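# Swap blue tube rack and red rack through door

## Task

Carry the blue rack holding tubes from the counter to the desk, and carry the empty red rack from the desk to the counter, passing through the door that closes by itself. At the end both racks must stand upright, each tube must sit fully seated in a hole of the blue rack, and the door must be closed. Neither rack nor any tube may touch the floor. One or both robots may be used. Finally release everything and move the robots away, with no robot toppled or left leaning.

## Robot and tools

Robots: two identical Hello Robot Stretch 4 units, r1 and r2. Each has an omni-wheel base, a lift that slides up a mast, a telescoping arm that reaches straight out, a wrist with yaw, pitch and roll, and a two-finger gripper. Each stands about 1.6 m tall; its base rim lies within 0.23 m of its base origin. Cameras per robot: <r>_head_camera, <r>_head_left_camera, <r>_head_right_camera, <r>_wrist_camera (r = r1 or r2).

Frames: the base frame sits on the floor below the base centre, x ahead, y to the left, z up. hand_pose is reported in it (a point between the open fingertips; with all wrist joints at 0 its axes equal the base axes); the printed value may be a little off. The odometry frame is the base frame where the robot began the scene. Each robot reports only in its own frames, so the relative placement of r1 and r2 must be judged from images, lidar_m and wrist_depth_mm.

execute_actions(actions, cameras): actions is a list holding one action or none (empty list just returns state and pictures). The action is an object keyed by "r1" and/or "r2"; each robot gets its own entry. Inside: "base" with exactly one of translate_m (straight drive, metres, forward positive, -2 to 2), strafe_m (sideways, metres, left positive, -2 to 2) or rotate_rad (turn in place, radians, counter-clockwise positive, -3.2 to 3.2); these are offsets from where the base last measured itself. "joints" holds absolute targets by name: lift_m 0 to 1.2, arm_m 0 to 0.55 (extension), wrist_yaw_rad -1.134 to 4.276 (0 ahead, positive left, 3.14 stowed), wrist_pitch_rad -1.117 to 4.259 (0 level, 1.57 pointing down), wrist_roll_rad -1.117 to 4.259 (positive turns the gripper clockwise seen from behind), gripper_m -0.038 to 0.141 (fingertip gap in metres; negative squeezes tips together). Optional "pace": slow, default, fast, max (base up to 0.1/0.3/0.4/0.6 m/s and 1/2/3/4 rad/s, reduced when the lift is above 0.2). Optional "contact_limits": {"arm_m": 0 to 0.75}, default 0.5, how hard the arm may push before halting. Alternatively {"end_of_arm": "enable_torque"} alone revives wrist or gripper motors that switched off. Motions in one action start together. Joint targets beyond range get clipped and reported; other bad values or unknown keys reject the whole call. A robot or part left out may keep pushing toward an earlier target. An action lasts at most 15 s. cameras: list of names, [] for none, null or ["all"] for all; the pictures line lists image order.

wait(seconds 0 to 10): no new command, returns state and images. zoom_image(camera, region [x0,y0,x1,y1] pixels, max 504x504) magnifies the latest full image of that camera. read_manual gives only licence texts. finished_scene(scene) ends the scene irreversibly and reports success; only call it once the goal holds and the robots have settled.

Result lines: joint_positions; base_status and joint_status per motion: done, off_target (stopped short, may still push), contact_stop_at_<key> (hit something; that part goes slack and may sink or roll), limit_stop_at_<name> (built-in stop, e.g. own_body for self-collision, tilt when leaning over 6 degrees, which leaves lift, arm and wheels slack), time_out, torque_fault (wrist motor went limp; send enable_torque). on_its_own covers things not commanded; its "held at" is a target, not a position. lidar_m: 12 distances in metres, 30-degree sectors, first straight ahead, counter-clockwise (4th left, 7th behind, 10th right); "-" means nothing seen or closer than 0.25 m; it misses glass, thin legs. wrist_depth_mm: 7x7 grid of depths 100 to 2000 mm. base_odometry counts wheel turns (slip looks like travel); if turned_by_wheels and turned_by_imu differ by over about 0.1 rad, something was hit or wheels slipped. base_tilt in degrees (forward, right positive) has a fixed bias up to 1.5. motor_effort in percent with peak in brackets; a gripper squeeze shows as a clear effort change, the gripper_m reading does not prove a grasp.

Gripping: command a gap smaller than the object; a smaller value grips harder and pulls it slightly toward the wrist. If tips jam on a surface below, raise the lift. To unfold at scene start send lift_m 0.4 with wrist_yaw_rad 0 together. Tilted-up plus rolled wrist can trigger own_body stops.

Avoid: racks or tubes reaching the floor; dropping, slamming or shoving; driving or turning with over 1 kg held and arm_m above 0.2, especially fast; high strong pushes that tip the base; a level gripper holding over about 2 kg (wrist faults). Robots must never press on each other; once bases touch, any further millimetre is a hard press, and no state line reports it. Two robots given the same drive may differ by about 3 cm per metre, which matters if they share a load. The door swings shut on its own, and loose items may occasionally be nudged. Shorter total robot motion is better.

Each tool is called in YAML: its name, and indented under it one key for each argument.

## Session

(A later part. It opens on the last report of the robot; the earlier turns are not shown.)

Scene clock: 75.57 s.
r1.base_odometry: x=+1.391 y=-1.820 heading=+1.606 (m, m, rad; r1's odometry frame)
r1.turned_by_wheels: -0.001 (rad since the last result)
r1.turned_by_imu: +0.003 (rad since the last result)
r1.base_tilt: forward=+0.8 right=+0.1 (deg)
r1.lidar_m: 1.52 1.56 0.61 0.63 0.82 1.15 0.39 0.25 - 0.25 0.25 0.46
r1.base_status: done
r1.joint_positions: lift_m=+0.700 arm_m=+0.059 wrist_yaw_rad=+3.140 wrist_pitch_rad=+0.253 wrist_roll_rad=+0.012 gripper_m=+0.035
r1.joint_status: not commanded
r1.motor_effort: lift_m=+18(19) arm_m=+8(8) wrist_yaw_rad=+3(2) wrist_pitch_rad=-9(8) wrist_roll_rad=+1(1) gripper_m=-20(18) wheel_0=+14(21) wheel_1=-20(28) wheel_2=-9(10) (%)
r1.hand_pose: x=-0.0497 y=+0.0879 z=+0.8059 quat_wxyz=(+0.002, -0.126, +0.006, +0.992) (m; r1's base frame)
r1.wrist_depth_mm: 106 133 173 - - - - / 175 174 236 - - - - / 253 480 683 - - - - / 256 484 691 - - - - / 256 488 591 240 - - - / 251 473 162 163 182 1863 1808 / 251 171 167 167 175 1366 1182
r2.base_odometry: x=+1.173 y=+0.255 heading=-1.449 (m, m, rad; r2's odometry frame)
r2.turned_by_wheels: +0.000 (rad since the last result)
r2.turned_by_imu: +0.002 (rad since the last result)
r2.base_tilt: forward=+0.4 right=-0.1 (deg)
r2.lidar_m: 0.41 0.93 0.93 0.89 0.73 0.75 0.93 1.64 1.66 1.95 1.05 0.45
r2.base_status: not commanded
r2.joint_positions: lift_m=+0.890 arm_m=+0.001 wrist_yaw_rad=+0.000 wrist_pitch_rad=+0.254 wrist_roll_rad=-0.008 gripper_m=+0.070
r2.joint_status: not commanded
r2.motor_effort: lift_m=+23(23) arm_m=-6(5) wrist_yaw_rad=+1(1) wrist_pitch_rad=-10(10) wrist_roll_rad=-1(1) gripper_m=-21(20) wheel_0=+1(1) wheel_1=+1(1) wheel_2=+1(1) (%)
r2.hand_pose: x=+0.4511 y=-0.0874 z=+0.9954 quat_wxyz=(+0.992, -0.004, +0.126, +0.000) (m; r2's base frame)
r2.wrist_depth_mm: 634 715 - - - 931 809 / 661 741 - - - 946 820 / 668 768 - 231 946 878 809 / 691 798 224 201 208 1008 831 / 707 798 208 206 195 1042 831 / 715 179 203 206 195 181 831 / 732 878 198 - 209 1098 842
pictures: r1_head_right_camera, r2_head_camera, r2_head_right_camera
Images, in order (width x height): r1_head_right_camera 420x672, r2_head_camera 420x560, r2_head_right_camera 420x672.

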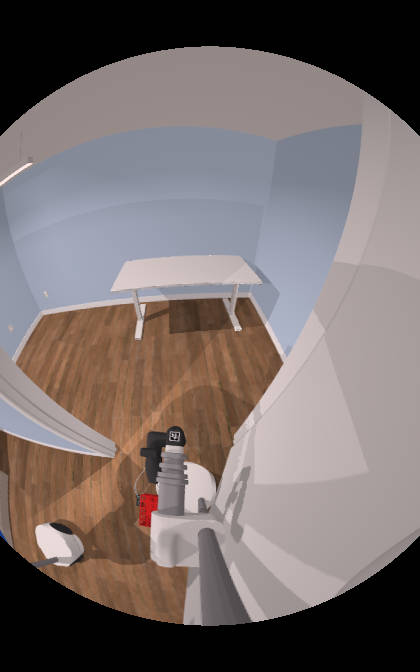

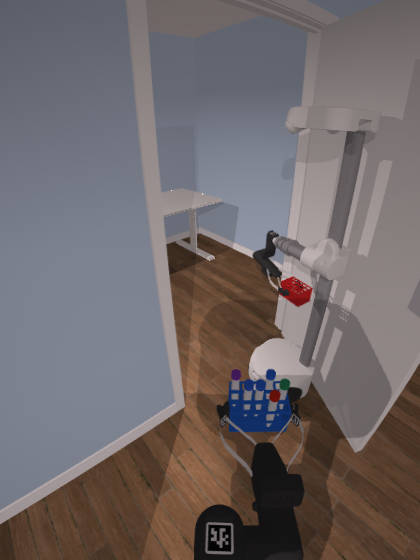

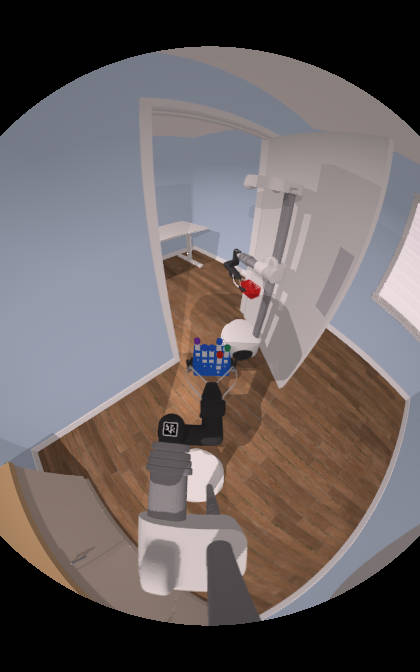

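execute_actions:
  actions:
    - {"r1":{"base":{"translate_m":-0.28},"pace":"slow"}}
  cameras: ["r2_head_right_camera"]

execute_actions:
  actions:
    - {"r1":{"base":{"strafe_m":-0.4},"pace":"slow"}}
  cameras: ["r1_head_right_camera","r2_head_camera","r2_head_right_camera"]

Scene clock: 80.07 s.
r1.base_odometry: x=+1.400 y=-2.100 heading=+1.606 (m, m, rad; r1's odometry frame)
r1.turned_by_wheels: +0.000 (rad since the last result)
r1.turned_by_imu: +0.001 (rad since the last result)
r1.base_tilt: forward=+0.8 right=+0.1 (deg)
r1.lidar_m: 1.81 1.82 0.70 0.78 0.68 2.31 2.04 0.25 0.27 - 0.25 0.37
r1.base_status: done
r1.joint_positions: lift_m=+0.700 arm_m=+0.059 wrist_yaw_rad=+3.140 wrist_pitch_rad=+0.253 wrist_roll_rad=+0.012 gripper_m=+0.035
r1.joint_status: not commanded
r1.motor_effort: lift_m=+19(18) arm_m=+8(8) wrist_yaw_rad=+2(3) wrist_pitch_rad=-7(8) wrist_roll_rad=+0(0) gripper_m=-19(22) wheel_0=+2(16) wheel_1=-14(24) wheel_2=+12(25) (%)
r1.hand_pose: x=-0.0497 y=+0.0879 z=+0.8059 quat_wxyz=(+0.002, -0.126, +0.006, +0.992) (m; r1's base frame)
r1.wrist_depth_mm: 106 133 174 - - - - / 175 175 235 - - - - / 254 530 - - - - - / 255 530 - - - - - / 255 530 - 240 - - - / 253 517 162 163 182 1921 1921 / 252 171 167 166 174 1366 1464
r2.base_odometry: x=+1.173 y=+0.255 heading=-1.449 (m, m, rad; r2's odometry frame)
r2.turned_by_wheels: +0.000 (rad since the last result)
r2.turned_by_imu: +0.002 (rad since the last result)
r2.base_tilt: forward=+0.4 right=-0.1 (deg)
r2.lidar_m: 0.40 0.92 0.95 0.88 0.74 0.74 0.94 1.62 1.63 2.01 1.16 0.43
r2.base_status: not commanded
r2.joint_positions: lift_m=+0.890 arm_m=+0.001 wrist_yaw_rad=+0.000 wrist_pitch_rad=+0.254 wrist_roll_rad=-0.008 gripper_m=+0.070
r2.joint_status: not commanded
r2.motor_effort: lift_m=+23(23) arm_m=-6(5) wrist_yaw_rad=+1(2) wrist_pitch_rad=-9(10) wrist_roll_rad=+1(0) gripper_m=-24(20) wheel_0=+1(1) wheel_1=+1(1) wheel_2=+1(1) (%)
r2.hand_pose: x=+0.4511 y=-0.0874 z=+0.9954 quat_wxyz=(+0.992, -0.004, +0.126, +0.000) (m; r2's base frame)
r2.wrist_depth_mm: 640 723 - - - 1078 866 / 654 732 - - - 1098 891 / 676 768 - 230 1336 917 676 / 691 788 224 200 207 1025 759 / 707 778 208 205 195 768 798 / 723 179 204 206 196 182 878 / 732 866 197 - 210 1160 891
pictures: r2_head_right_camera
Images, in order (width x height): r2_head_right_camera 420x672.

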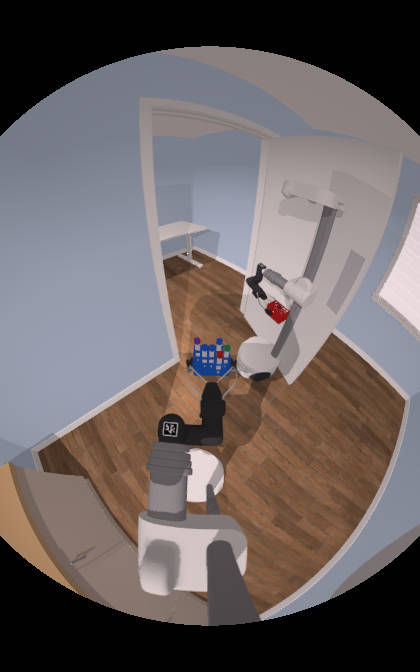

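Scene clock: 85.03 s.
r1.base_odometry: x=+1.784 y=-2.088 heading=+1.615 (m, m, rad; r1's odometry frame)
r1.turned_by_wheels: +0.009 (rad since the last result)
r1.turned_by_imu: +0.147 (rad since the last result)
r1.base_tilt: forward=+0.8 right=+0.1 (deg)
r1.lidar_m: 0.49 1.98 1.06 1.00 1.25 2.09 1.96 0.36 0.25 - 0.25 0.25
r1.base_status: strafe_m contact_stop (by the wheels' count: -0.384 of -0.400)
r1.joint_positions: lift_m=+0.700 arm_m=+0.059 wrist_yaw_rad=+3.140 wrist_pitch_rad=+0.253 wrist_roll_rad=+0.012 gripper_m=+0.035
r1.joint_status: not commanded
r1.on_its_own: the wheels are slack since a contact_stop
r1.motor_effort: lift_m=+18(18) arm_m=+8(8) wrist_yaw_rad=+2(1) wrist_pitch_rad=-7(8) wrist_roll_rad=+0(1) gripper_m=-20(23) wheel_0=+0(35) wheel_1=+0(32) wheel_2=+0(11) (%)
r1.hand_pose: x=-0.0497 y=+0.0879 z=+0.8059 quat_wxyz=(+0.002, -0.126, +0.006, +0.992) (m; r1's base frame)
r1.wrist_depth_mm: 106 133 174 - - - - / 175 175 236 - - - - / 253 - - - - - - / 256 - - - - - - / 254 - - 241 - - - / 252 1921 162 163 182 1983 1921 / 251 171 167 167 174 1336 1499
r2.base_odometry: x=+1.173 y=+0.255 heading=-1.449 (m, m, rad; r2's odometry frame)
r2.turned_by_wheels: +0.000 (rad since the last result)
r2.turned_by_imu: +0.002 (rad since the last result)
r2.base_tilt: forward=+0.5 right=+0.0 (deg)
r2.lidar_m: 0.40 0.91 0.94 0.90 0.76 0.76 0.92 1.64 1.65 1.97 1.66 0.47
r2.base_status: not commanded
r2.joint_positions: lift_m=+0.890 arm_m=+0.001 wrist_yaw_rad=+0.000 wrist_pitch_rad=+0.254 wrist_roll_rad=-0.008 gripper_m=+0.070
r2.joint_status: not commanded
r2.motor_effort: lift_m=+23(23) arm_m=-6(6) wrist_yaw_rad=+1(1) wrist_pitch_rad=-10(9) wrist_roll_rad=+2(0) gripper_m=-24(18) wheel_0=+1(1) wheel_1=+0(0) wheel_2=+1(1) (%)
r2.hand_pose: x=+0.4511 y=-0.0874 z=+0.9954 quat_wxyz=(+0.992, -0.004, +0.126, +0.000) (m; r2's base frame)
r2.wrist_depth_mm: 634 715 - - - 1205 1078 / 654 741 - - - 1255 1118 / 668 768 - 230 1397 1281 1060 / 691 798 224 200 207 1308 1138 / 707 788 208 206 195 1336 1182 / 723 180 204 206 196 182 1229 / 741 878 197 - 210 1229 1182
pictures: r1_head_right_camera, r2_head_camera, r2_head_right_camera
Images, in order (width x height): r1_head_right_camera 420x672, r2_head_camera 420x560, r2_head_right_camera 420x672.

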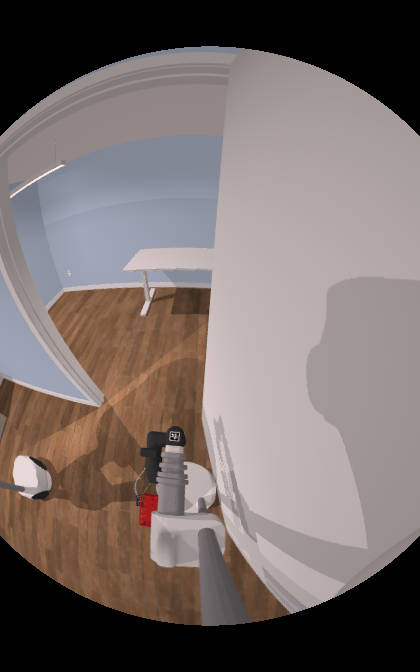

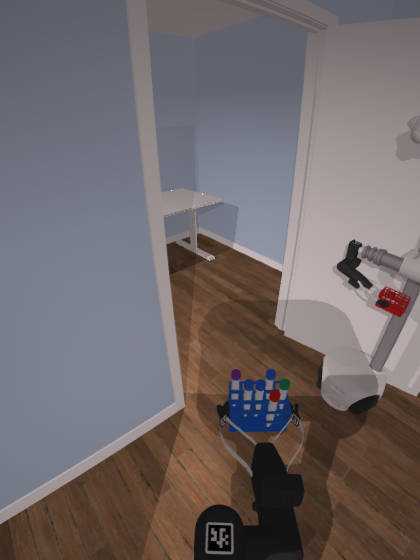

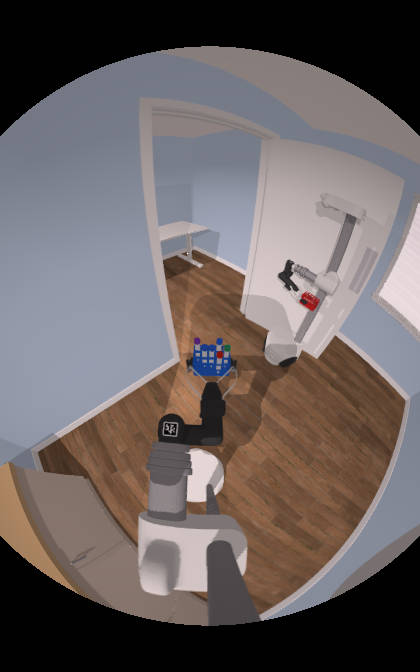

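Door at its stop; re-engage r1 wheels and move r2.

execute_actions:
  actions:
    - {"r1":{"base":{"translate_m":-0.12},"pace":"slow"},"r2":{"base":{"strafe_m":-0.14}}}
  cameras: ["r1_head_left_camera","r2_head_camera","r2_head_right_camera"]

Scene clock: 87.70 s.
r1.base_odometry: x=+1.789 y=-2.208 heading=+1.615 (m, m, rad; r1's odometry frame)
r1.turned_by_wheels: +0.000 (rad since the last result)
r1.turned_by_imu: +0.001 (rad since the last result)
r1.base_tilt: forward=+0.8 right=+0.0 (deg)
r1.lidar_m: 0.52 2.11 1.10 0.87 1.15 1.96 1.83 0.37 0.25 - 0.25 0.25
r1.base_status: done
r1.joint_positions: lift_m=+0.700 arm_m=+0.059 wrist_yaw_rad=+3.140 wrist_pitch_rad=+0.253 wrist_roll_rad=+0.012 gripper_m=+0.035
r1.joint_status: not commanded
r1.motor_effort: lift_m=+18(18) arm_m=+8(8) wrist_yaw_rad=+3(2) wrist_pitch_rad=-7(8) wrist_roll_rad=+0(1) gripper_m=-20(20) wheel_0=+1(2) wheel_1=-8(3) wheel_2=+8(7) (%)
r1.hand_pose: x=-0.0497 y=+0.0879 z=+0.8059 quat_wxyz=(+0.002, -0.126, +0.006, +0.992) (m; r1's base frame)
r1.wrist_depth_mm: 106 133 173 1921 - 1921 1921 / 174 174 235 - 1983 1983 - / 255 1921 - - - - - / 256 - - - - - - / 255 - - 240 - - - / 252 1921 162 163 181 1863 1921 / 252 171 167 167 174 1308 1499
r2.base_odometry: x=+1.034 y=+0.238 heading=-1.449 (m, m, rad; r2's odometry frame)
r2.turned_by_wheels: +0.000 (rad since the last result)
r2.turned_by_imu: +0.001 (rad since the last result)
r2.base_tilt: forward=+0.4 right=+0.0 (deg)
r2.lidar_m: 0.39 1.01 1.01 0.99 0.86 0.87 1.05 1.54 1.56 1.87 1.56 0.42
r2.base_status: done
r2.joint_positions: lift_m=+0.890 arm_m=+0.001 wrist_yaw_rad=+0.000 wrist_pitch_rad=+0.254 wrist_roll_rad=-0.008 gripper_m=+0.070
r2.joint_status: not commanded
r2.motor_effort: lift_m=+23(23) arm_m=-5(6) wrist_yaw_rad=+1(1) wrist_pitch_rad=-8(10) wrist_roll_rad=+0(1) gripper_m=-21(20) wheel_0=-1(4) wheel_1=-1(9) wheel_2=+1(2) (%)
r2.hand_pose: x=+0.4511 y=-0.0875 z=+0.9954 quat_wxyz=(+0.992, -0.004, +0.126, +0.000) (m; r2's base frame)
r2.wrist_depth_mm: 707 - - - 1308 1138 1025 / 732 - - - 1397 1160 1042 / 750 - - 230 1336 1182 960 / 768 - 223 201 208 1229 1042 / 798 878 208 206 196 1255 1118 / 809 179 203 206 196 183 1138 / 820 960 198 - 209 1229 1182
pictures: r1_head_left_camera, r2_head_camera, r2_head_right_camera
Images, in order (width x height): r1_head_left_camera 420x672, r2_head_camera 420x560, r2_head_right_camera 420x672.

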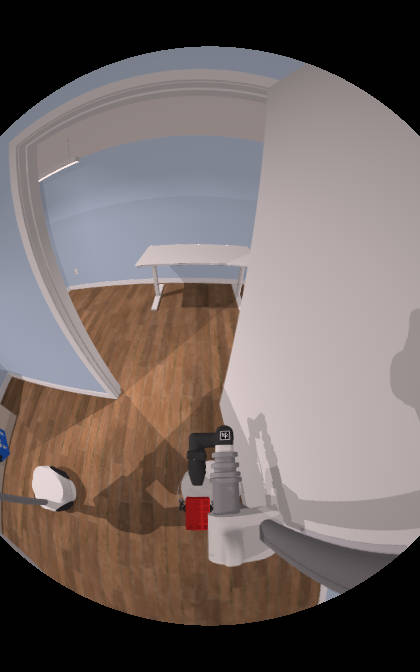

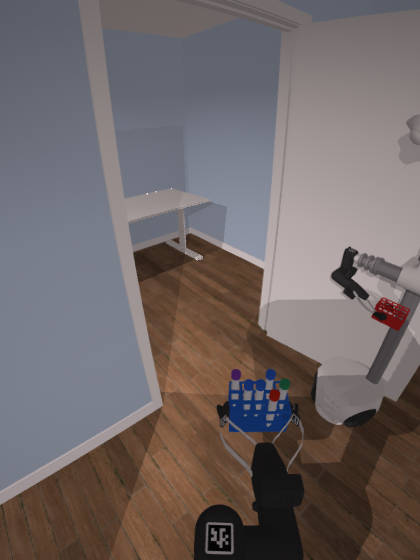

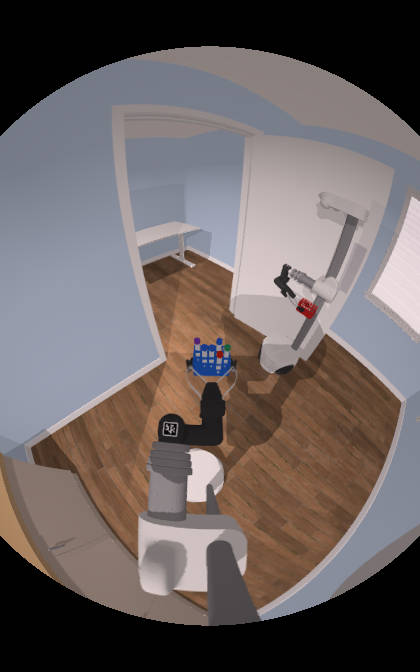

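execute_actions:
  actions:
    - {"r2":{"base":{"translate_m":1.1}}}
  cameras: ["r2_head_right_camera"]

execute_actions:
  actions:
    - {"r2":{"base":{"rotate_rad":0.75},"pace":"slow"}}
  cameras: ["r1_head_left_camera","r2_head_camera","r2_head_right_camera"]

Scene clock: 93.33 s.
r1.base_odometry: x=+1.789 y=-2.208 heading=+1.615 (m, m, rad; r1's odometry frame)
r1.turned_by_wheels: +0.000 (rad since the last result)
r1.turned_by_imu: +0.002 (rad since the last result)
r1.base_tilt: forward=+0.8 right=+0.1 (deg)
r1.lidar_m: 0.50 0.58 0.56 2.20 2.26 1.96 1.84 0.34 0.25 - 0.25 0.25
r1.base_status: not commanded
r1.joint_positions: lift_m=+0.700 arm_m=+0.059 wrist_yaw_rad=+3.140 wrist_pitch_rad=+0.253 wrist_roll_rad=+0.012 gripper_m=+0.035
r1.joint_status: not commanded
r1.motor_effort: lift_m=+18(18) arm_m=+8(9) wrist_yaw_rad=+2(3) wrist_pitch_rad=-7(8) wrist_roll_rad=+0(1) gripper_m=-19(21) wheel_0=+1(1) wheel_1=-8(8) wheel_2=+8(8) (%)
r1.hand_pose: x=-0.0497 y=+0.0879 z=+0.8059 quat_wxyz=(+0.002, -0.126, +0.006, +0.992) (m; r1's base frame)
r1.wrist_depth_mm: 106 133 173 1863 1921 - 1921 / 175 175 235 1983 1983 1983 - / 253 - - - - - - / 255 - - - - - - / 255 - - 239 - - - / 252 1983 163 163 182 1921 1921 / 251 171 167 167 174 1464 1464
r2.base_odometry: x=+1.167 y=-0.854 heading=-1.449 (m, m, rad; r2's odometry frame)
r2.turned_by_wheels: +0.000 (rad since the last result)
r2.turned_by_imu: -0.002 (rad since the last result)
r2.base_tilt: forward=+0.4 right=-0.1 (deg)
r2.lidar_m: 0.42 1.50 1.53 0.33 0.50 1.65 1.95 2.37 2.35 0.52 0.55 0.46
r2.base_status: done
r2.joint_positions: lift_m=+0.890 arm_m=+0.001 wrist_yaw_rad=+0.000 wrist_pitch_rad=+0.254 wrist_roll_rad=-0.008 gripper_m=+0.070
r2.joint_status: not commanded
r2.motor_effort: lift_m=+22(23) arm_m=-6(6) wrist_yaw_rad=+1(1) wrist_pitch_rad=-9(10) wrist_roll_rad=+0(2) gripper_m=-22(21) wheel_0=+1(1) wheel_1=+0(3) wheel_2=+1(8) (%)
r2.hand_pose: x=+0.4511 y=-0.0874 z=+0.9955 quat_wxyz=(+0.992, -0.004, +0.126, +0.000) (m; r2's base frame)
r2.wrist_depth_mm: 1708 1983 - 1708 1397 473 399 / 1756 - - 1808 1397 484 415 / 1708 - 1808 1708 1397 492 424 / 1397 - 224 203 210 500 436 / 1863 - 209 206 195 496 399 / 1808 179 203 206 196 183 410 / 1397 1464 197 - 210 535 421
pictures: r2_head_right_camera
Images, in order (width x height): r2_head_right_camera 420x672.

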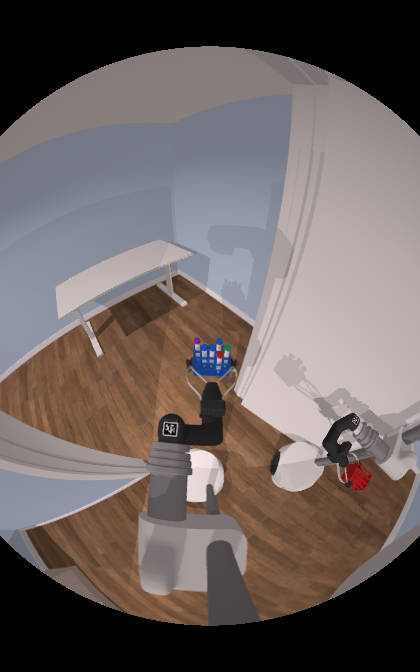

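Scene clock: 95.33 s.
r1.base_odometry: x=+1.789 y=-2.208 heading=+1.615 (m, m, rad; r1's odometry frame)
r1.turned_by_wheels: +0.000 (rad since the last result)
r1.turned_by_imu: +0.001 (rad since the last result)
r1.base_tilt: forward=+0.8 right=+0.1 (deg)
r1.lidar_m: 0.49 0.58 0.54 2.20 2.30 1.98 1.86 0.39 0.25 - 0.25 0.25
r1.base_status: not commanded
r1.joint_positions: lift_m=+0.700 arm_m=+0.059 wrist_yaw_rad=+3.140 wrist_pitch_rad=+0.253 wrist_roll_rad=+0.012 gripper_m=+0.035
r1.joint_status: not commanded
r1.motor_effort: lift_m=+18(18) arm_m=+8(8) wrist_yaw_rad=+3(2) wrist_pitch_rad=-7(9) wrist_roll_rad=-1(1) gripper_m=-21(20) wheel_0=+1(1) wheel_1=-8(8) wheel_2=+8(8) (%)
r1.hand_pose: x=-0.0497 y=+0.0879 z=+0.8059 quat_wxyz=(+0.002, -0.126, +0.006, +0.992) (m; r1's base frame)
r1.wrist_depth_mm: 106 133 174 1921 1921 1921 1983 / 175 174 235 - 1983 1983 - / 254 - - - - - - / 256 - - - - - - / 255 - - 240 - - - / 251 1921 163 163 181 1983 1921 / 253 171 167 167 174 1397 1464
r2.base_odometry: x=+1.167 y=-0.854 heading=-0.699 (m, m, rad; r2's odometry frame)
r2.turned_by_wheels: +0.750 (rad since the last result)
r2.turned_by_imu: +0.752 (rad since the last result)
r2.base_tilt: forward=+0.4 right=-0.1 (deg)
r2.lidar_m: 0.42 0.39 0.34 0.95 1.70 2.37 2.38 0.54 0.52 0.67 0.73 0.41
r2.base_status: done
r2.joint_positions: lift_m=+0.890 arm_m=+0.001 wrist_yaw_rad=+0.000 wrist_pitch_rad=+0.254 wrist_roll_rad=-0.008 gripper_m=+0.070
r2.joint_status: not commanded
r2.motor_effort: lift_m=+22(22) arm_m=-5(5) wrist_yaw_rad=+1(1) wrist_pitch_rad=-10(9) wrist_roll_rad=+0(1) gripper_m=-20(22) wheel_0=+0(3) wheel_1=+0(5) wheel_2=+0(6) (%)
r2.hand_pose: x=+0.4511 y=-0.0874 z=+0.9955 quat_wxyz=(+0.992, -0.004, +0.126, +0.001) (m; r2's base frame)
r2.wrist_depth_mm: 1863 1983 1983 1863 1863 1863 1863 / - - - - - - 1863 / - - - 1863 - - - / - - 224 202 207 1708 1708 / - - 208 207 195 - - / 1863 179 204 205 195 183 1863 / 1430 1464 198 - 210 1430 1499
pictures: r1_head_left_camera, r2_head_camera, r2_head_right_camera
Images, in order (width x height): r1_head_left_camera 420x672, r2_head_camera 420x560, r2_head_right_camera 420x672.

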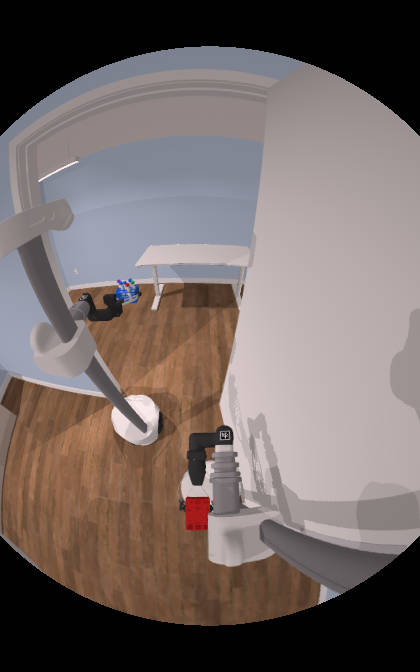

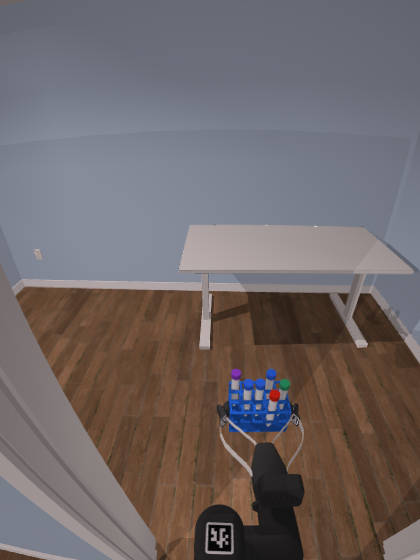

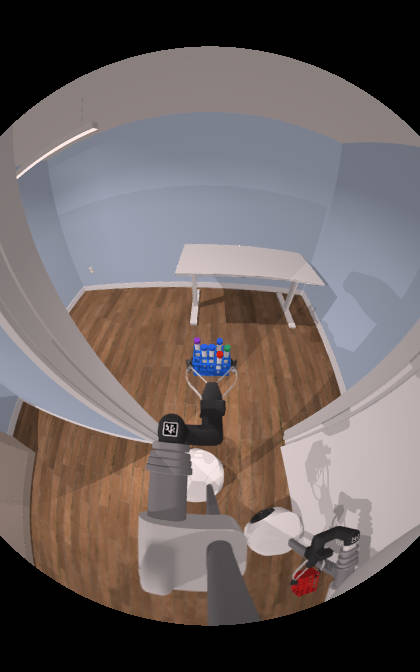

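execute_actions:
  actions:
    - {"r2":{"base":{"strafe_m":-0.12}}}
  cameras: []

execute_actions:
  actions:
    - {"r2":{"base":{"translate_m":1.05},"joints":{"lift_m":0.72}}}
  cameras: ["r1_head_left_camera","r2_head_camera","r2_wrist_camera"]

Scene clock: 97.27 s.
r1.base_odometry: x=+1.789 y=-2.208 heading=+1.615 (m, m, rad; r1's odometry frame)
r1.turned_by_wheels: +0.000 (rad since the last result)
r1.turned_by_imu: +0.001 (rad since the last result)
r1.base_tilt: forward=+0.8 right=+0.1 (deg)
r1.lidar_m: 0.50 0.45 0.46 2.18 2.29 1.95 1.83 0.38 0.25 - 0.25 0.25
r1.base_status: not commanded
r1.joint_positions: lift_m=+0.700 arm_m=+0.059 wrist_yaw_rad=+3.140 wrist_pitch_rad=+0.253 wrist_roll_rad=+0.012 gripper_m=+0.035
r1.joint_status: not commanded
r1.motor_effort: lift_m=+18(18) arm_m=+8(8) wrist_yaw_rad=+2(2) wrist_pitch_rad=-8(8) wrist_roll_rad=+0(0) gripper_m=-20(21) wheel_0=+1(1) wheel_1=-8(8) wheel_2=+8(8) (%)
r1.hand_pose: x=-0.0497 y=+0.0879 z=+0.8059 quat_wxyz=(+0.002, -0.126, +0.006, +0.992) (m; r1's base frame)
r1.wrist_depth_mm: 106 133 173 1863 - 1983 1983 / 175 174 236 1983 - - - / 253 - - - - - - / 254 - - - - - - / 255 - - 239 - - - / 253 1921 163 163 181 1921 1921 / 251 171 167 167 174 1397 1499
r2.base_odometry: x=+1.090 y=-0.946 heading=-0.699 (m, m, rad; r2's odometry frame)
r2.turned_by_wheels: +0.000 (rad since the last result)
r2.turned_by_imu: +0.001 (rad since the last result)
r2.base_tilt: forward=+0.4 right=-0.1 (deg)
r2.lidar_m: 0.40 2.45 0.42 0.97 1.80 2.48 2.37 0.46 0.44 0.57 0.56 0.43
r2.base_status: done
r2.joint_positions: lift_m=+0.890 arm_m=+0.001 wrist_yaw_rad=+0.000 wrist_pitch_rad=+0.254 wrist_roll_rad=-0.008 gripper_m=+0.070
r2.joint_status: not commanded
r2.motor_effort: lift_m=+23(23) arm_m=-5(5) wrist_yaw_rad=+1(2) wrist_pitch_rad=-9(9) wrist_roll_rad=+0(0) gripper_m=-20(22) wheel_0=+0(7) wheel_1=+1(7) wheel_2=+0(1) (%)
r2.hand_pose: x=+0.4511 y=-0.0875 z=+0.9955 quat_wxyz=(+0.992, -0.004, +0.126, +0.000) (m; r2's base frame)
r2.wrist_depth_mm: 1863 1921 1921 1863 1863 1863 1863 / - - - - - - 1808 / - - - 233 - - 1808 / - - 224 202 1366 1756 1618 / - - 209 206 195 - 1808 / 1756 179 203 206 196 182 1756 / 1430 1464 198 - 210 1464 1576
pictures: none
No camera images: the call's "cameras" was empty. Leave "cameras" out to get every camera's image.

Scene clock: 102.23 s.
r1.base_odometry: x=+1.789 y=-2.208 heading=+1.615 (m, m, rad; r1's odometry frame)
r1.turned_by_wheels: +0.000 (rad since the last result)
r1.turned_by_imu: +0.002 (rad since the last result)
r1.base_tilt: forward=+0.9 right=+0.2 (deg)
r1.lidar_m: 0.48 1.39 1.10 2.19 2.28 1.94 1.84 0.39 0.25 - 0.25 0.25
r1.base_status: not commanded
r1.joint_positions: lift_m=+0.700 arm_m=+0.059 wrist_yaw_rad=+3.140 wrist_pitch_rad=+0.253 wrist_roll_rad=+0.012 gripper_m=+0.035
r1.joint_status: not commanded
r1.motor_effort: lift_m=+18(18) arm_m=+8(8) wrist_yaw_rad=+3(2) wrist_pitch_rad=-7(8) wrist_roll_rad=+0(0) gripper_m=-21(17) wheel_0=+1(1) wheel_1=-7(8) wheel_2=+8(8) (%)
r1.hand_pose: x=-0.0497 y=+0.0879 z=+0.8059 quat_wxyz=(+0.002, -0.126, +0.006, +0.992) (m; r1's base frame)
r1.wrist_depth_mm: 106 134 174 1921 1921 1983 - / 175 174 235 - 1983 1983 1983 / 254 - - - - - - / 254 - - - - - - / 255 - - 239 - - - / 253 1921 163 163 182 1921 1921 / 252 170 167 167 174 1366 1537
r2.base_odometry: x=+1.893 y=-1.622 heading=-0.699 (m, m, rad; r2's odometry frame)
r2.turned_by_wheels: +0.000 (rad since the last result)
r2.turned_by_imu: -0.002 (rad since the last result)
r2.base_tilt: forward=+0.4 right=+0.0 (deg)
r2.lidar_m: 0.43 0.49 1.86 2.33 0.98 0.76 1.44 0.94 1.00 1.36 0.69 0.47
r2.base_status: done
r2.joint_positions: lift_m=+0.720 arm_m=+0.001 wrist_yaw_rad=+0.000 wrist_pitch_rad=+0.254 wrist_roll_rad=-0.008 gripper_m=+0.070
r2.joint_status: all done
r2.motor_effort: lift_m=+15(19) arm_m=-6(5) wrist_yaw_rad=+1(2) wrist_pitch_rad=-10(9) wrist_roll_rad=+0(0) gripper_m=-21(20) wheel_0=+1(0) wheel_1=+1(2) wheel_2=+2(8) (%)
r2.hand_pose: x=+0.4511 y=-0.0874 z=+0.8261 quat_wxyz=(+0.992, -0.004, +0.126, +0.001) (m; r2's base frame)
r2.wrist_depth_mm: 976 960 976 976 960 960 946 / 1008 1008 1008 1008 1042 991 1008 / 1060 1060 229 230 1042 1042 1042 / 1098 723 224 202 206 788 798 / 480 484 208 206 195 517 517 / 364 179 204 206 195 183 389 / 290 293 198 - 210 298 307
pictures: r1_head_left_camera, r2_head_camera, r2_wrist_camera
Images, in order (width x height): r1_head_left_camera 420x672, r2_head_camera 420x560, r2_wrist_camera 616x392.

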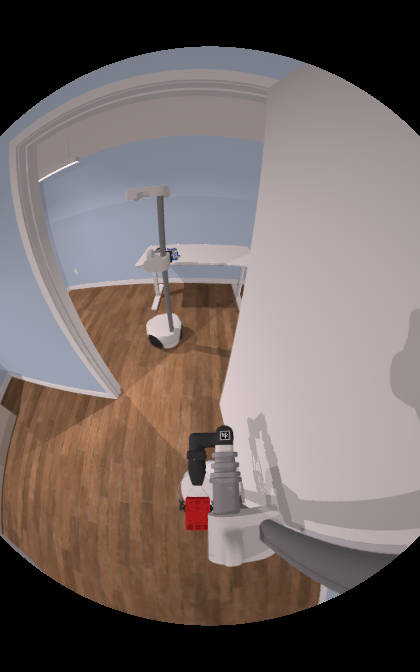

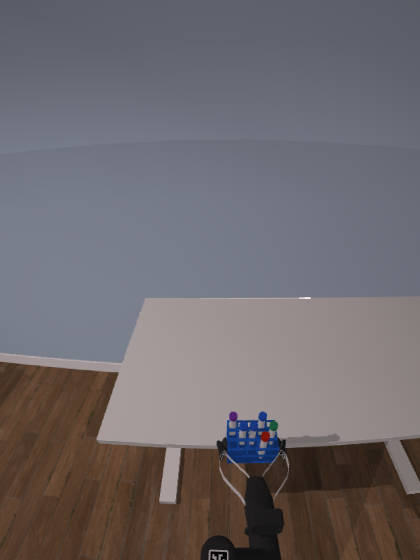

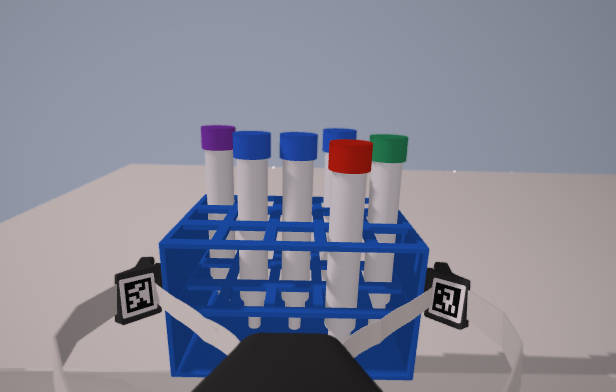

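execute_actions:
  actions:
    - {"r1":{"base":{"strafe_m":1.5},"joints":{"lift_m":0.92,"arm_m":0.0}},"r2":{"joints":{"arm_m":0.27,"lift_m":0.665},"pace":"slow"}}
  cameras: ["r1_head_right_camera","r2_head_camera","r2_wrist_camera"]

execute_actions:
  actions:
    - {"r1":{"base":{"rotate_rad":1.67},"joints":{"wrist_yaw_rad":0},"pace":"slow"}}
  cameras: ["r1_head_camera","r1_wrist_camera","r1_head_right_camera"]

Scene clock: 109.50 s.
r1.base_odometry: x=+0.290 y=-2.274 heading=+1.616 (m, m, rad; r1's odometry frame)
r1.turned_by_wheels: +0.000 (rad since the last result)
r1.turned_by_imu: +0.005 (rad since the last result)
r1.base_tilt: forward=+0.8 right=+0.2 (deg)
r1.lidar_m: 0.67 0.70 0.74 0.67 0.71 0.99 1.86 1.94 2.51 2.38 0.87 0.74
r1.base_status: done
r1.joint_positions: lift_m=+0.920 arm_m=+0.002 wrist_yaw_rad=+3.140 wrist_pitch_rad=+0.253 wrist_roll_rad=+0.012 gripper_m=+0.035
r1.joint_status: all done
r1.motor_effort: lift_m=+20(20) arm_m=-10(9) wrist_yaw_rad=+3(4) wrist_pitch_rad=-7(9) wrist_roll_rad=-1(1) gripper_m=-22(20) wheel_0=-1(13) wheel_1=+1(11) wheel_2=+3(7) (%)
r1.hand_pose: x=-0.1066 y=+0.0879 z=+1.0258 quat_wxyz=(+0.002, -0.126, +0.006, +0.992) (m; r1's base frame)
r1.wrist_depth_mm: 107 117 173 1983 1921 1921 1808 / 120 132 236 1983 - 1983 1863 / 1983 1921 1921 - - - 1863 / - - - - - 1464 1098 / - - - 240 - 1336 917 / - - 162 163 181 1366 931 / 1863 171 167 167 174 1160 931
r2.base_odometry: x=+1.893 y=-1.622 heading=-0.699 (m, m, rad; r2's odometry frame)
r2.turned_by_wheels: +0.000 (rad since the last result)
r2.turned_by_imu: +0.003 (rad since the last result)
r2.base_tilt: forward=+0.4 right=+0.0 (deg)
r2.lidar_m: 0.46 0.50 1.87 2.31 0.99 0.77 0.80 0.82 1.01 1.33 0.67 0.48
r2.base_status: not commanded
r2.joint_positions: lift_m=+0.665 arm_m=+0.269 wrist_yaw_rad=+0.000 wrist_pitch_rad=+0.254 wrist_roll_rad=-0.008 gripper_m=+0.070
r2.joint_status: all done
r2.motor_effort: lift_m=+14(13) arm_m=+6(5) wrist_yaw_rad=+0(1) wrist_pitch_rad=-9(9) wrist_roll_rad=+1(0) gripper_m=-21(20) wheel_0=+1(1) wheel_1=+1(0) wheel_2=+2(2) (%)
r2.hand_pose: x=+0.7192 y=-0.0874 z=+0.7712 quat_wxyz=(+0.992, -0.004, +0.126, +0.001) (m; r2's base frame)
r2.wrist_depth_mm: 732 741 732 723 723 732 715 / 759 759 768 759 750 759 750 / 798 798 768 230 778 788 788 / 525 530 223 202 207 580 585 / 355 357 208 206 196 379 387 / 268 180 204 205 196 182 285 / 208 217 198 - 207 216 228
pictures: r1_head_right_camera, r2_head_camera, r2_wrist_camera
Images, in order (width x height): r1_head_right_camera 420x672, r2_head_camera 420x560, r2_wrist_camera 616x392.

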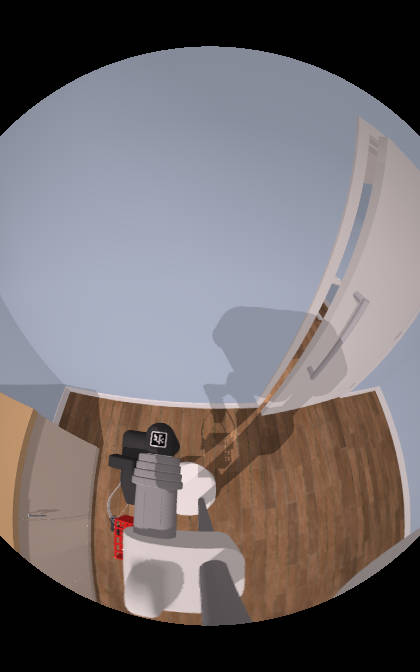

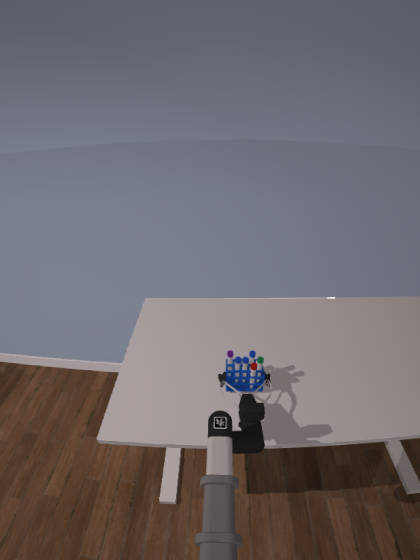

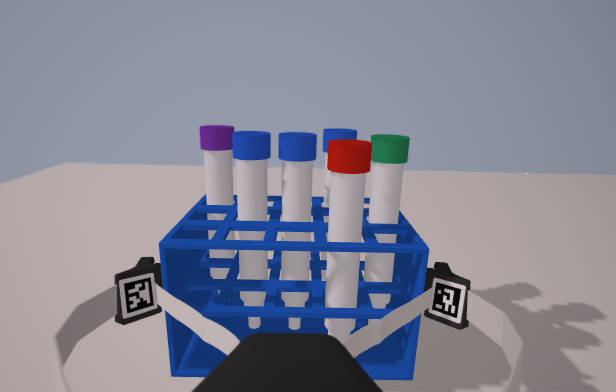

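Scene clock: 112.47 s.
r1.base_odometry: x=+0.290 y=-2.274 heading=-2.998 (m, m, rad; r1's odometry frame)
r1.turned_by_wheels: +1.669 (rad since the last result)
r1.turned_by_imu: +1.672 (rad since the last result)
r1.base_tilt: forward=+0.9 right=+0.1 (deg)
r1.lidar_m: 0.49 0.71 1.08 1.84 2.04 2.48 2.10 0.89 0.72 0.68 0.74 0.69
r1.base_status: done
r1.joint_positions: lift_m=+0.920 arm_m=+0.002 wrist_yaw_rad=+0.000 wrist_pitch_rad=+0.253 wrist_roll_rad=+0.012 gripper_m=+0.035
r1.joint_status: all done
r1.motor_effort: lift_m=+20(20) arm_m=-9(10) wrist_yaw_rad=+1(4) wrist_pitch_rad=-7(8) wrist_roll_rad=+0(1) gripper_m=-21(18) wheel_0=-4(9) wheel_1=-3(9) wheel_2=-4(6) (%)
r1.hand_pose: x=+0.4519 y=-0.0873 z=+1.0258 quat_wxyz=(+0.992, +0.006, +0.126, -0.001) (m; r1's base frame)
r1.wrist_depth_mm: 1078 1078 1042 1008 1008 991 976 / 1118 1098 1078 1060 1042 1008 1008 / 1160 1118 1118 1078 1078 1060 1060 / 1118 1098 1098 1098 1078 1078 1078 / 661 654 569 239 647 1118 1138 / 530 508 162 162 182 1138 1138 / 564 171 167 167 174 517 1160
r2.base_odometry: x=+1.893 y=-1.622 heading=-0.699 (m, m, rad; r2's odometry frame)
r2.turned_by_wheels: +0.000 (rad since the last result)
r2.turned_by_imu: +0.001 (rad since the last result)
r2.base_tilt: forward=+0.5 right=+0.0 (deg)
r2.lidar_m: 0.45 0.49 1.89 2.32 0.98 0.78 0.72 0.79 0.99 1.37 0.67 0.51
r2.base_status: not commanded
r2.joint_positions: lift_m=+0.665 arm_m=+0.269 wrist_yaw_rad=+0.000 wrist_pitch_rad=+0.254 wrist_roll_rad=-0.008 gripper_m=+0.070
r2.joint_status: not commanded
r2.motor_effort: lift_m=+14(14) arm_m=+5(6) wrist_yaw_rad=+1(1) wrist_pitch_rad=-9(9) wrist_roll_rad=+1(0) gripper_m=-23(18) wheel_0=+1(1) wheel_1=+1(0) wheel_2=+2(2) (%)
r2.hand_pose: x=+0.7192 y=-0.0874 z=+0.7712 quat_wxyz=(+0.992, -0.004, +0.126, +0.001) (m; r2's base frame)
r2.wrist_depth_mm: 732 732 732 723 723 715 715 / 778 768 768 750 759 750 759 / 798 798 778 229 778 788 778 / 521 530 224 202 206 585 597 / 355 359 208 206 195 382 387 / 267 179 203 205 195 182 286 / 208 218 197 - 207 216 227
pictures: r1_head_camera, r1_head_right_camera, r1_wrist_camera
Images, in order (width x height): r1_head_camera 420x560, r1_head_right_camera 420x672, r1_wrist_camera 616x392.

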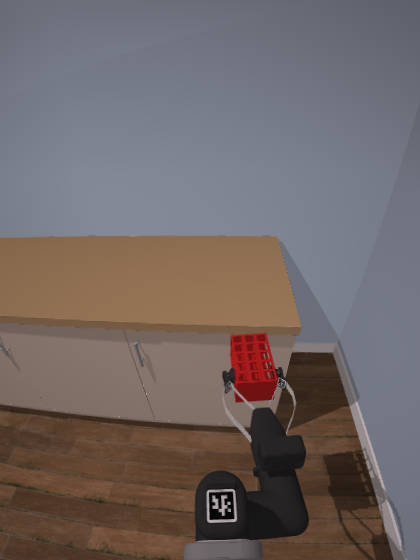

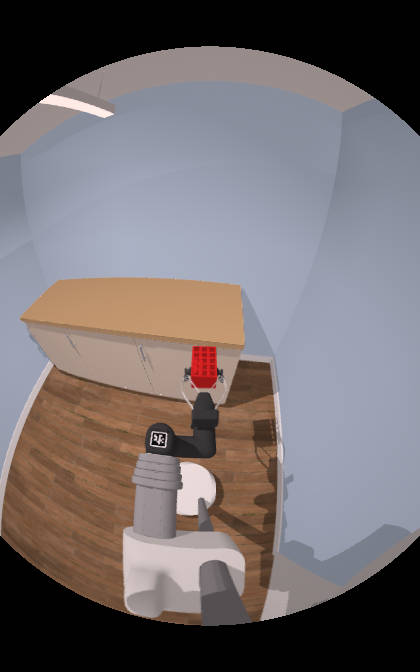

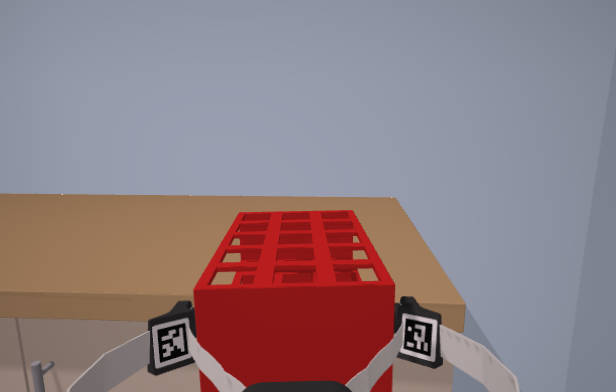

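execute_actions:
  actions:
    - {"r1":{"base":{"strafe_m":0.2},"joints":{"arm_m":0.42,"lift_m":0.87}},"r2":{"joints":{"lift_m":0.656},"pace":"slow"}}
  cameras: ["r1_head_camera","r1_wrist_camera"]

Scene clock: 115.10 s.
r1.base_odometry: x=+0.319 y=-2.472 heading=-2.999 (m, m, rad; r1's odometry frame)
r1.turned_by_wheels: +0.000 (rad since the last result)
r1.turned_by_imu: +0.001 (rad since the last result)
r1.base_tilt: forward=+0.8 right=+0.1 (deg)
r1.lidar_m: 0.67 0.74 1.13 1.66 1.81 2.42 2.40 1.18 0.91 0.87 0.98 0.70
r1.base_status: done
r1.joint_positions: lift_m=+0.870 arm_m=+0.418 wrist_yaw_rad=+0.000 wrist_pitch_rad=+0.253 wrist_roll_rad=+0.012 gripper_m=+0.035
r1.joint_status: all done
r1.motor_effort: lift_m=+16(18) arm_m=+9(9) wrist_yaw_rad=+2(4) wrist_pitch_rad=-8(8) wrist_roll_rad=+0(0) gripper_m=-24(18) wheel_0=-2(11) wheel_1=+0(7) wheel_2=+0(1) (%)
r1.hand_pose: x=+0.8685 y=-0.0874 z=+0.9762 quat_wxyz=(+0.992, +0.006, +0.126, -0.001) (m; r1's base frame)
r1.wrist_depth_mm: 676 676 654 647 640 640 615 / 707 707 676 668 654 640 634 / 723 732 699 683 676 661 647 / 750 732 723 707 691 676 668 / 512 500 430 240 500 496 496 / 362 362 162 163 181 353 355 / 283 172 167 167 175 255 278
r2.base_odometry: x=+1.893 y=-1.622 heading=-0.699 (m, m, rad; r2's odometry frame)
r2.turned_by_wheels: +0.000 (rad since the last result)
r2.turned_by_imu: +0.001 (rad since the last result)
r2.base_tilt: forward=+0.5 right=+0.0 (deg)
r2.lidar_m: 0.49 0.49 1.89 2.33 0.97 0.76 0.74 0.77 1.02 1.35 0.70 0.50
r2.base_status: not commanded
r2.joint_positions: lift_m=+0.656 arm_m=+0.269 wrist_yaw_rad=+0.000 wrist_pitch_rad=+0.254 wrist_roll_rad=-0.008 gripper_m=+0.070
r2.joint_status: all done
r2.motor_effort: lift_m=+14(14) arm_m=+5(5) wrist_yaw_rad=+1(1) wrist_pitch_rad=-8(10) wrist_roll_rad=-1(1) gripper_m=-21(21) wheel_0=+1(1) wheel_1=+0(0) wheel_2=+2(2) (%)
r2.hand_pose: x=+0.7192 y=-0.0874 z=+0.7622 quat_wxyz=(+0.992, -0.004, +0.126, +0.001) (m; r2's base frame)
r2.wrist_depth_mm: 732 732 732 732 715 715 723 / 768 759 768 759 750 750 750 / 798 778 715 230 768 788 788 / 492 504 224 201 206 544 559 / 336 338 209 206 195 359 364 / 254 180 204 206 196 183 270 / 197 205 191 - 200 205 214
pictures: r1_head_camera, r1_wrist_camera
Images, in order (width x height): r1_head_camera 420x560, r1_wrist_camera 616x392.

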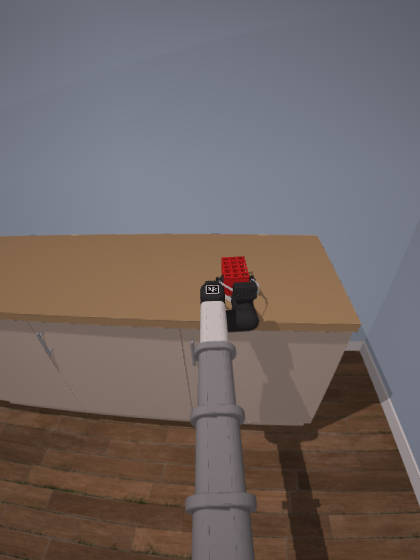

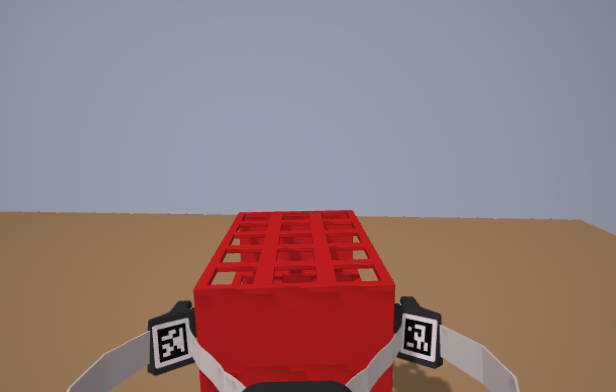

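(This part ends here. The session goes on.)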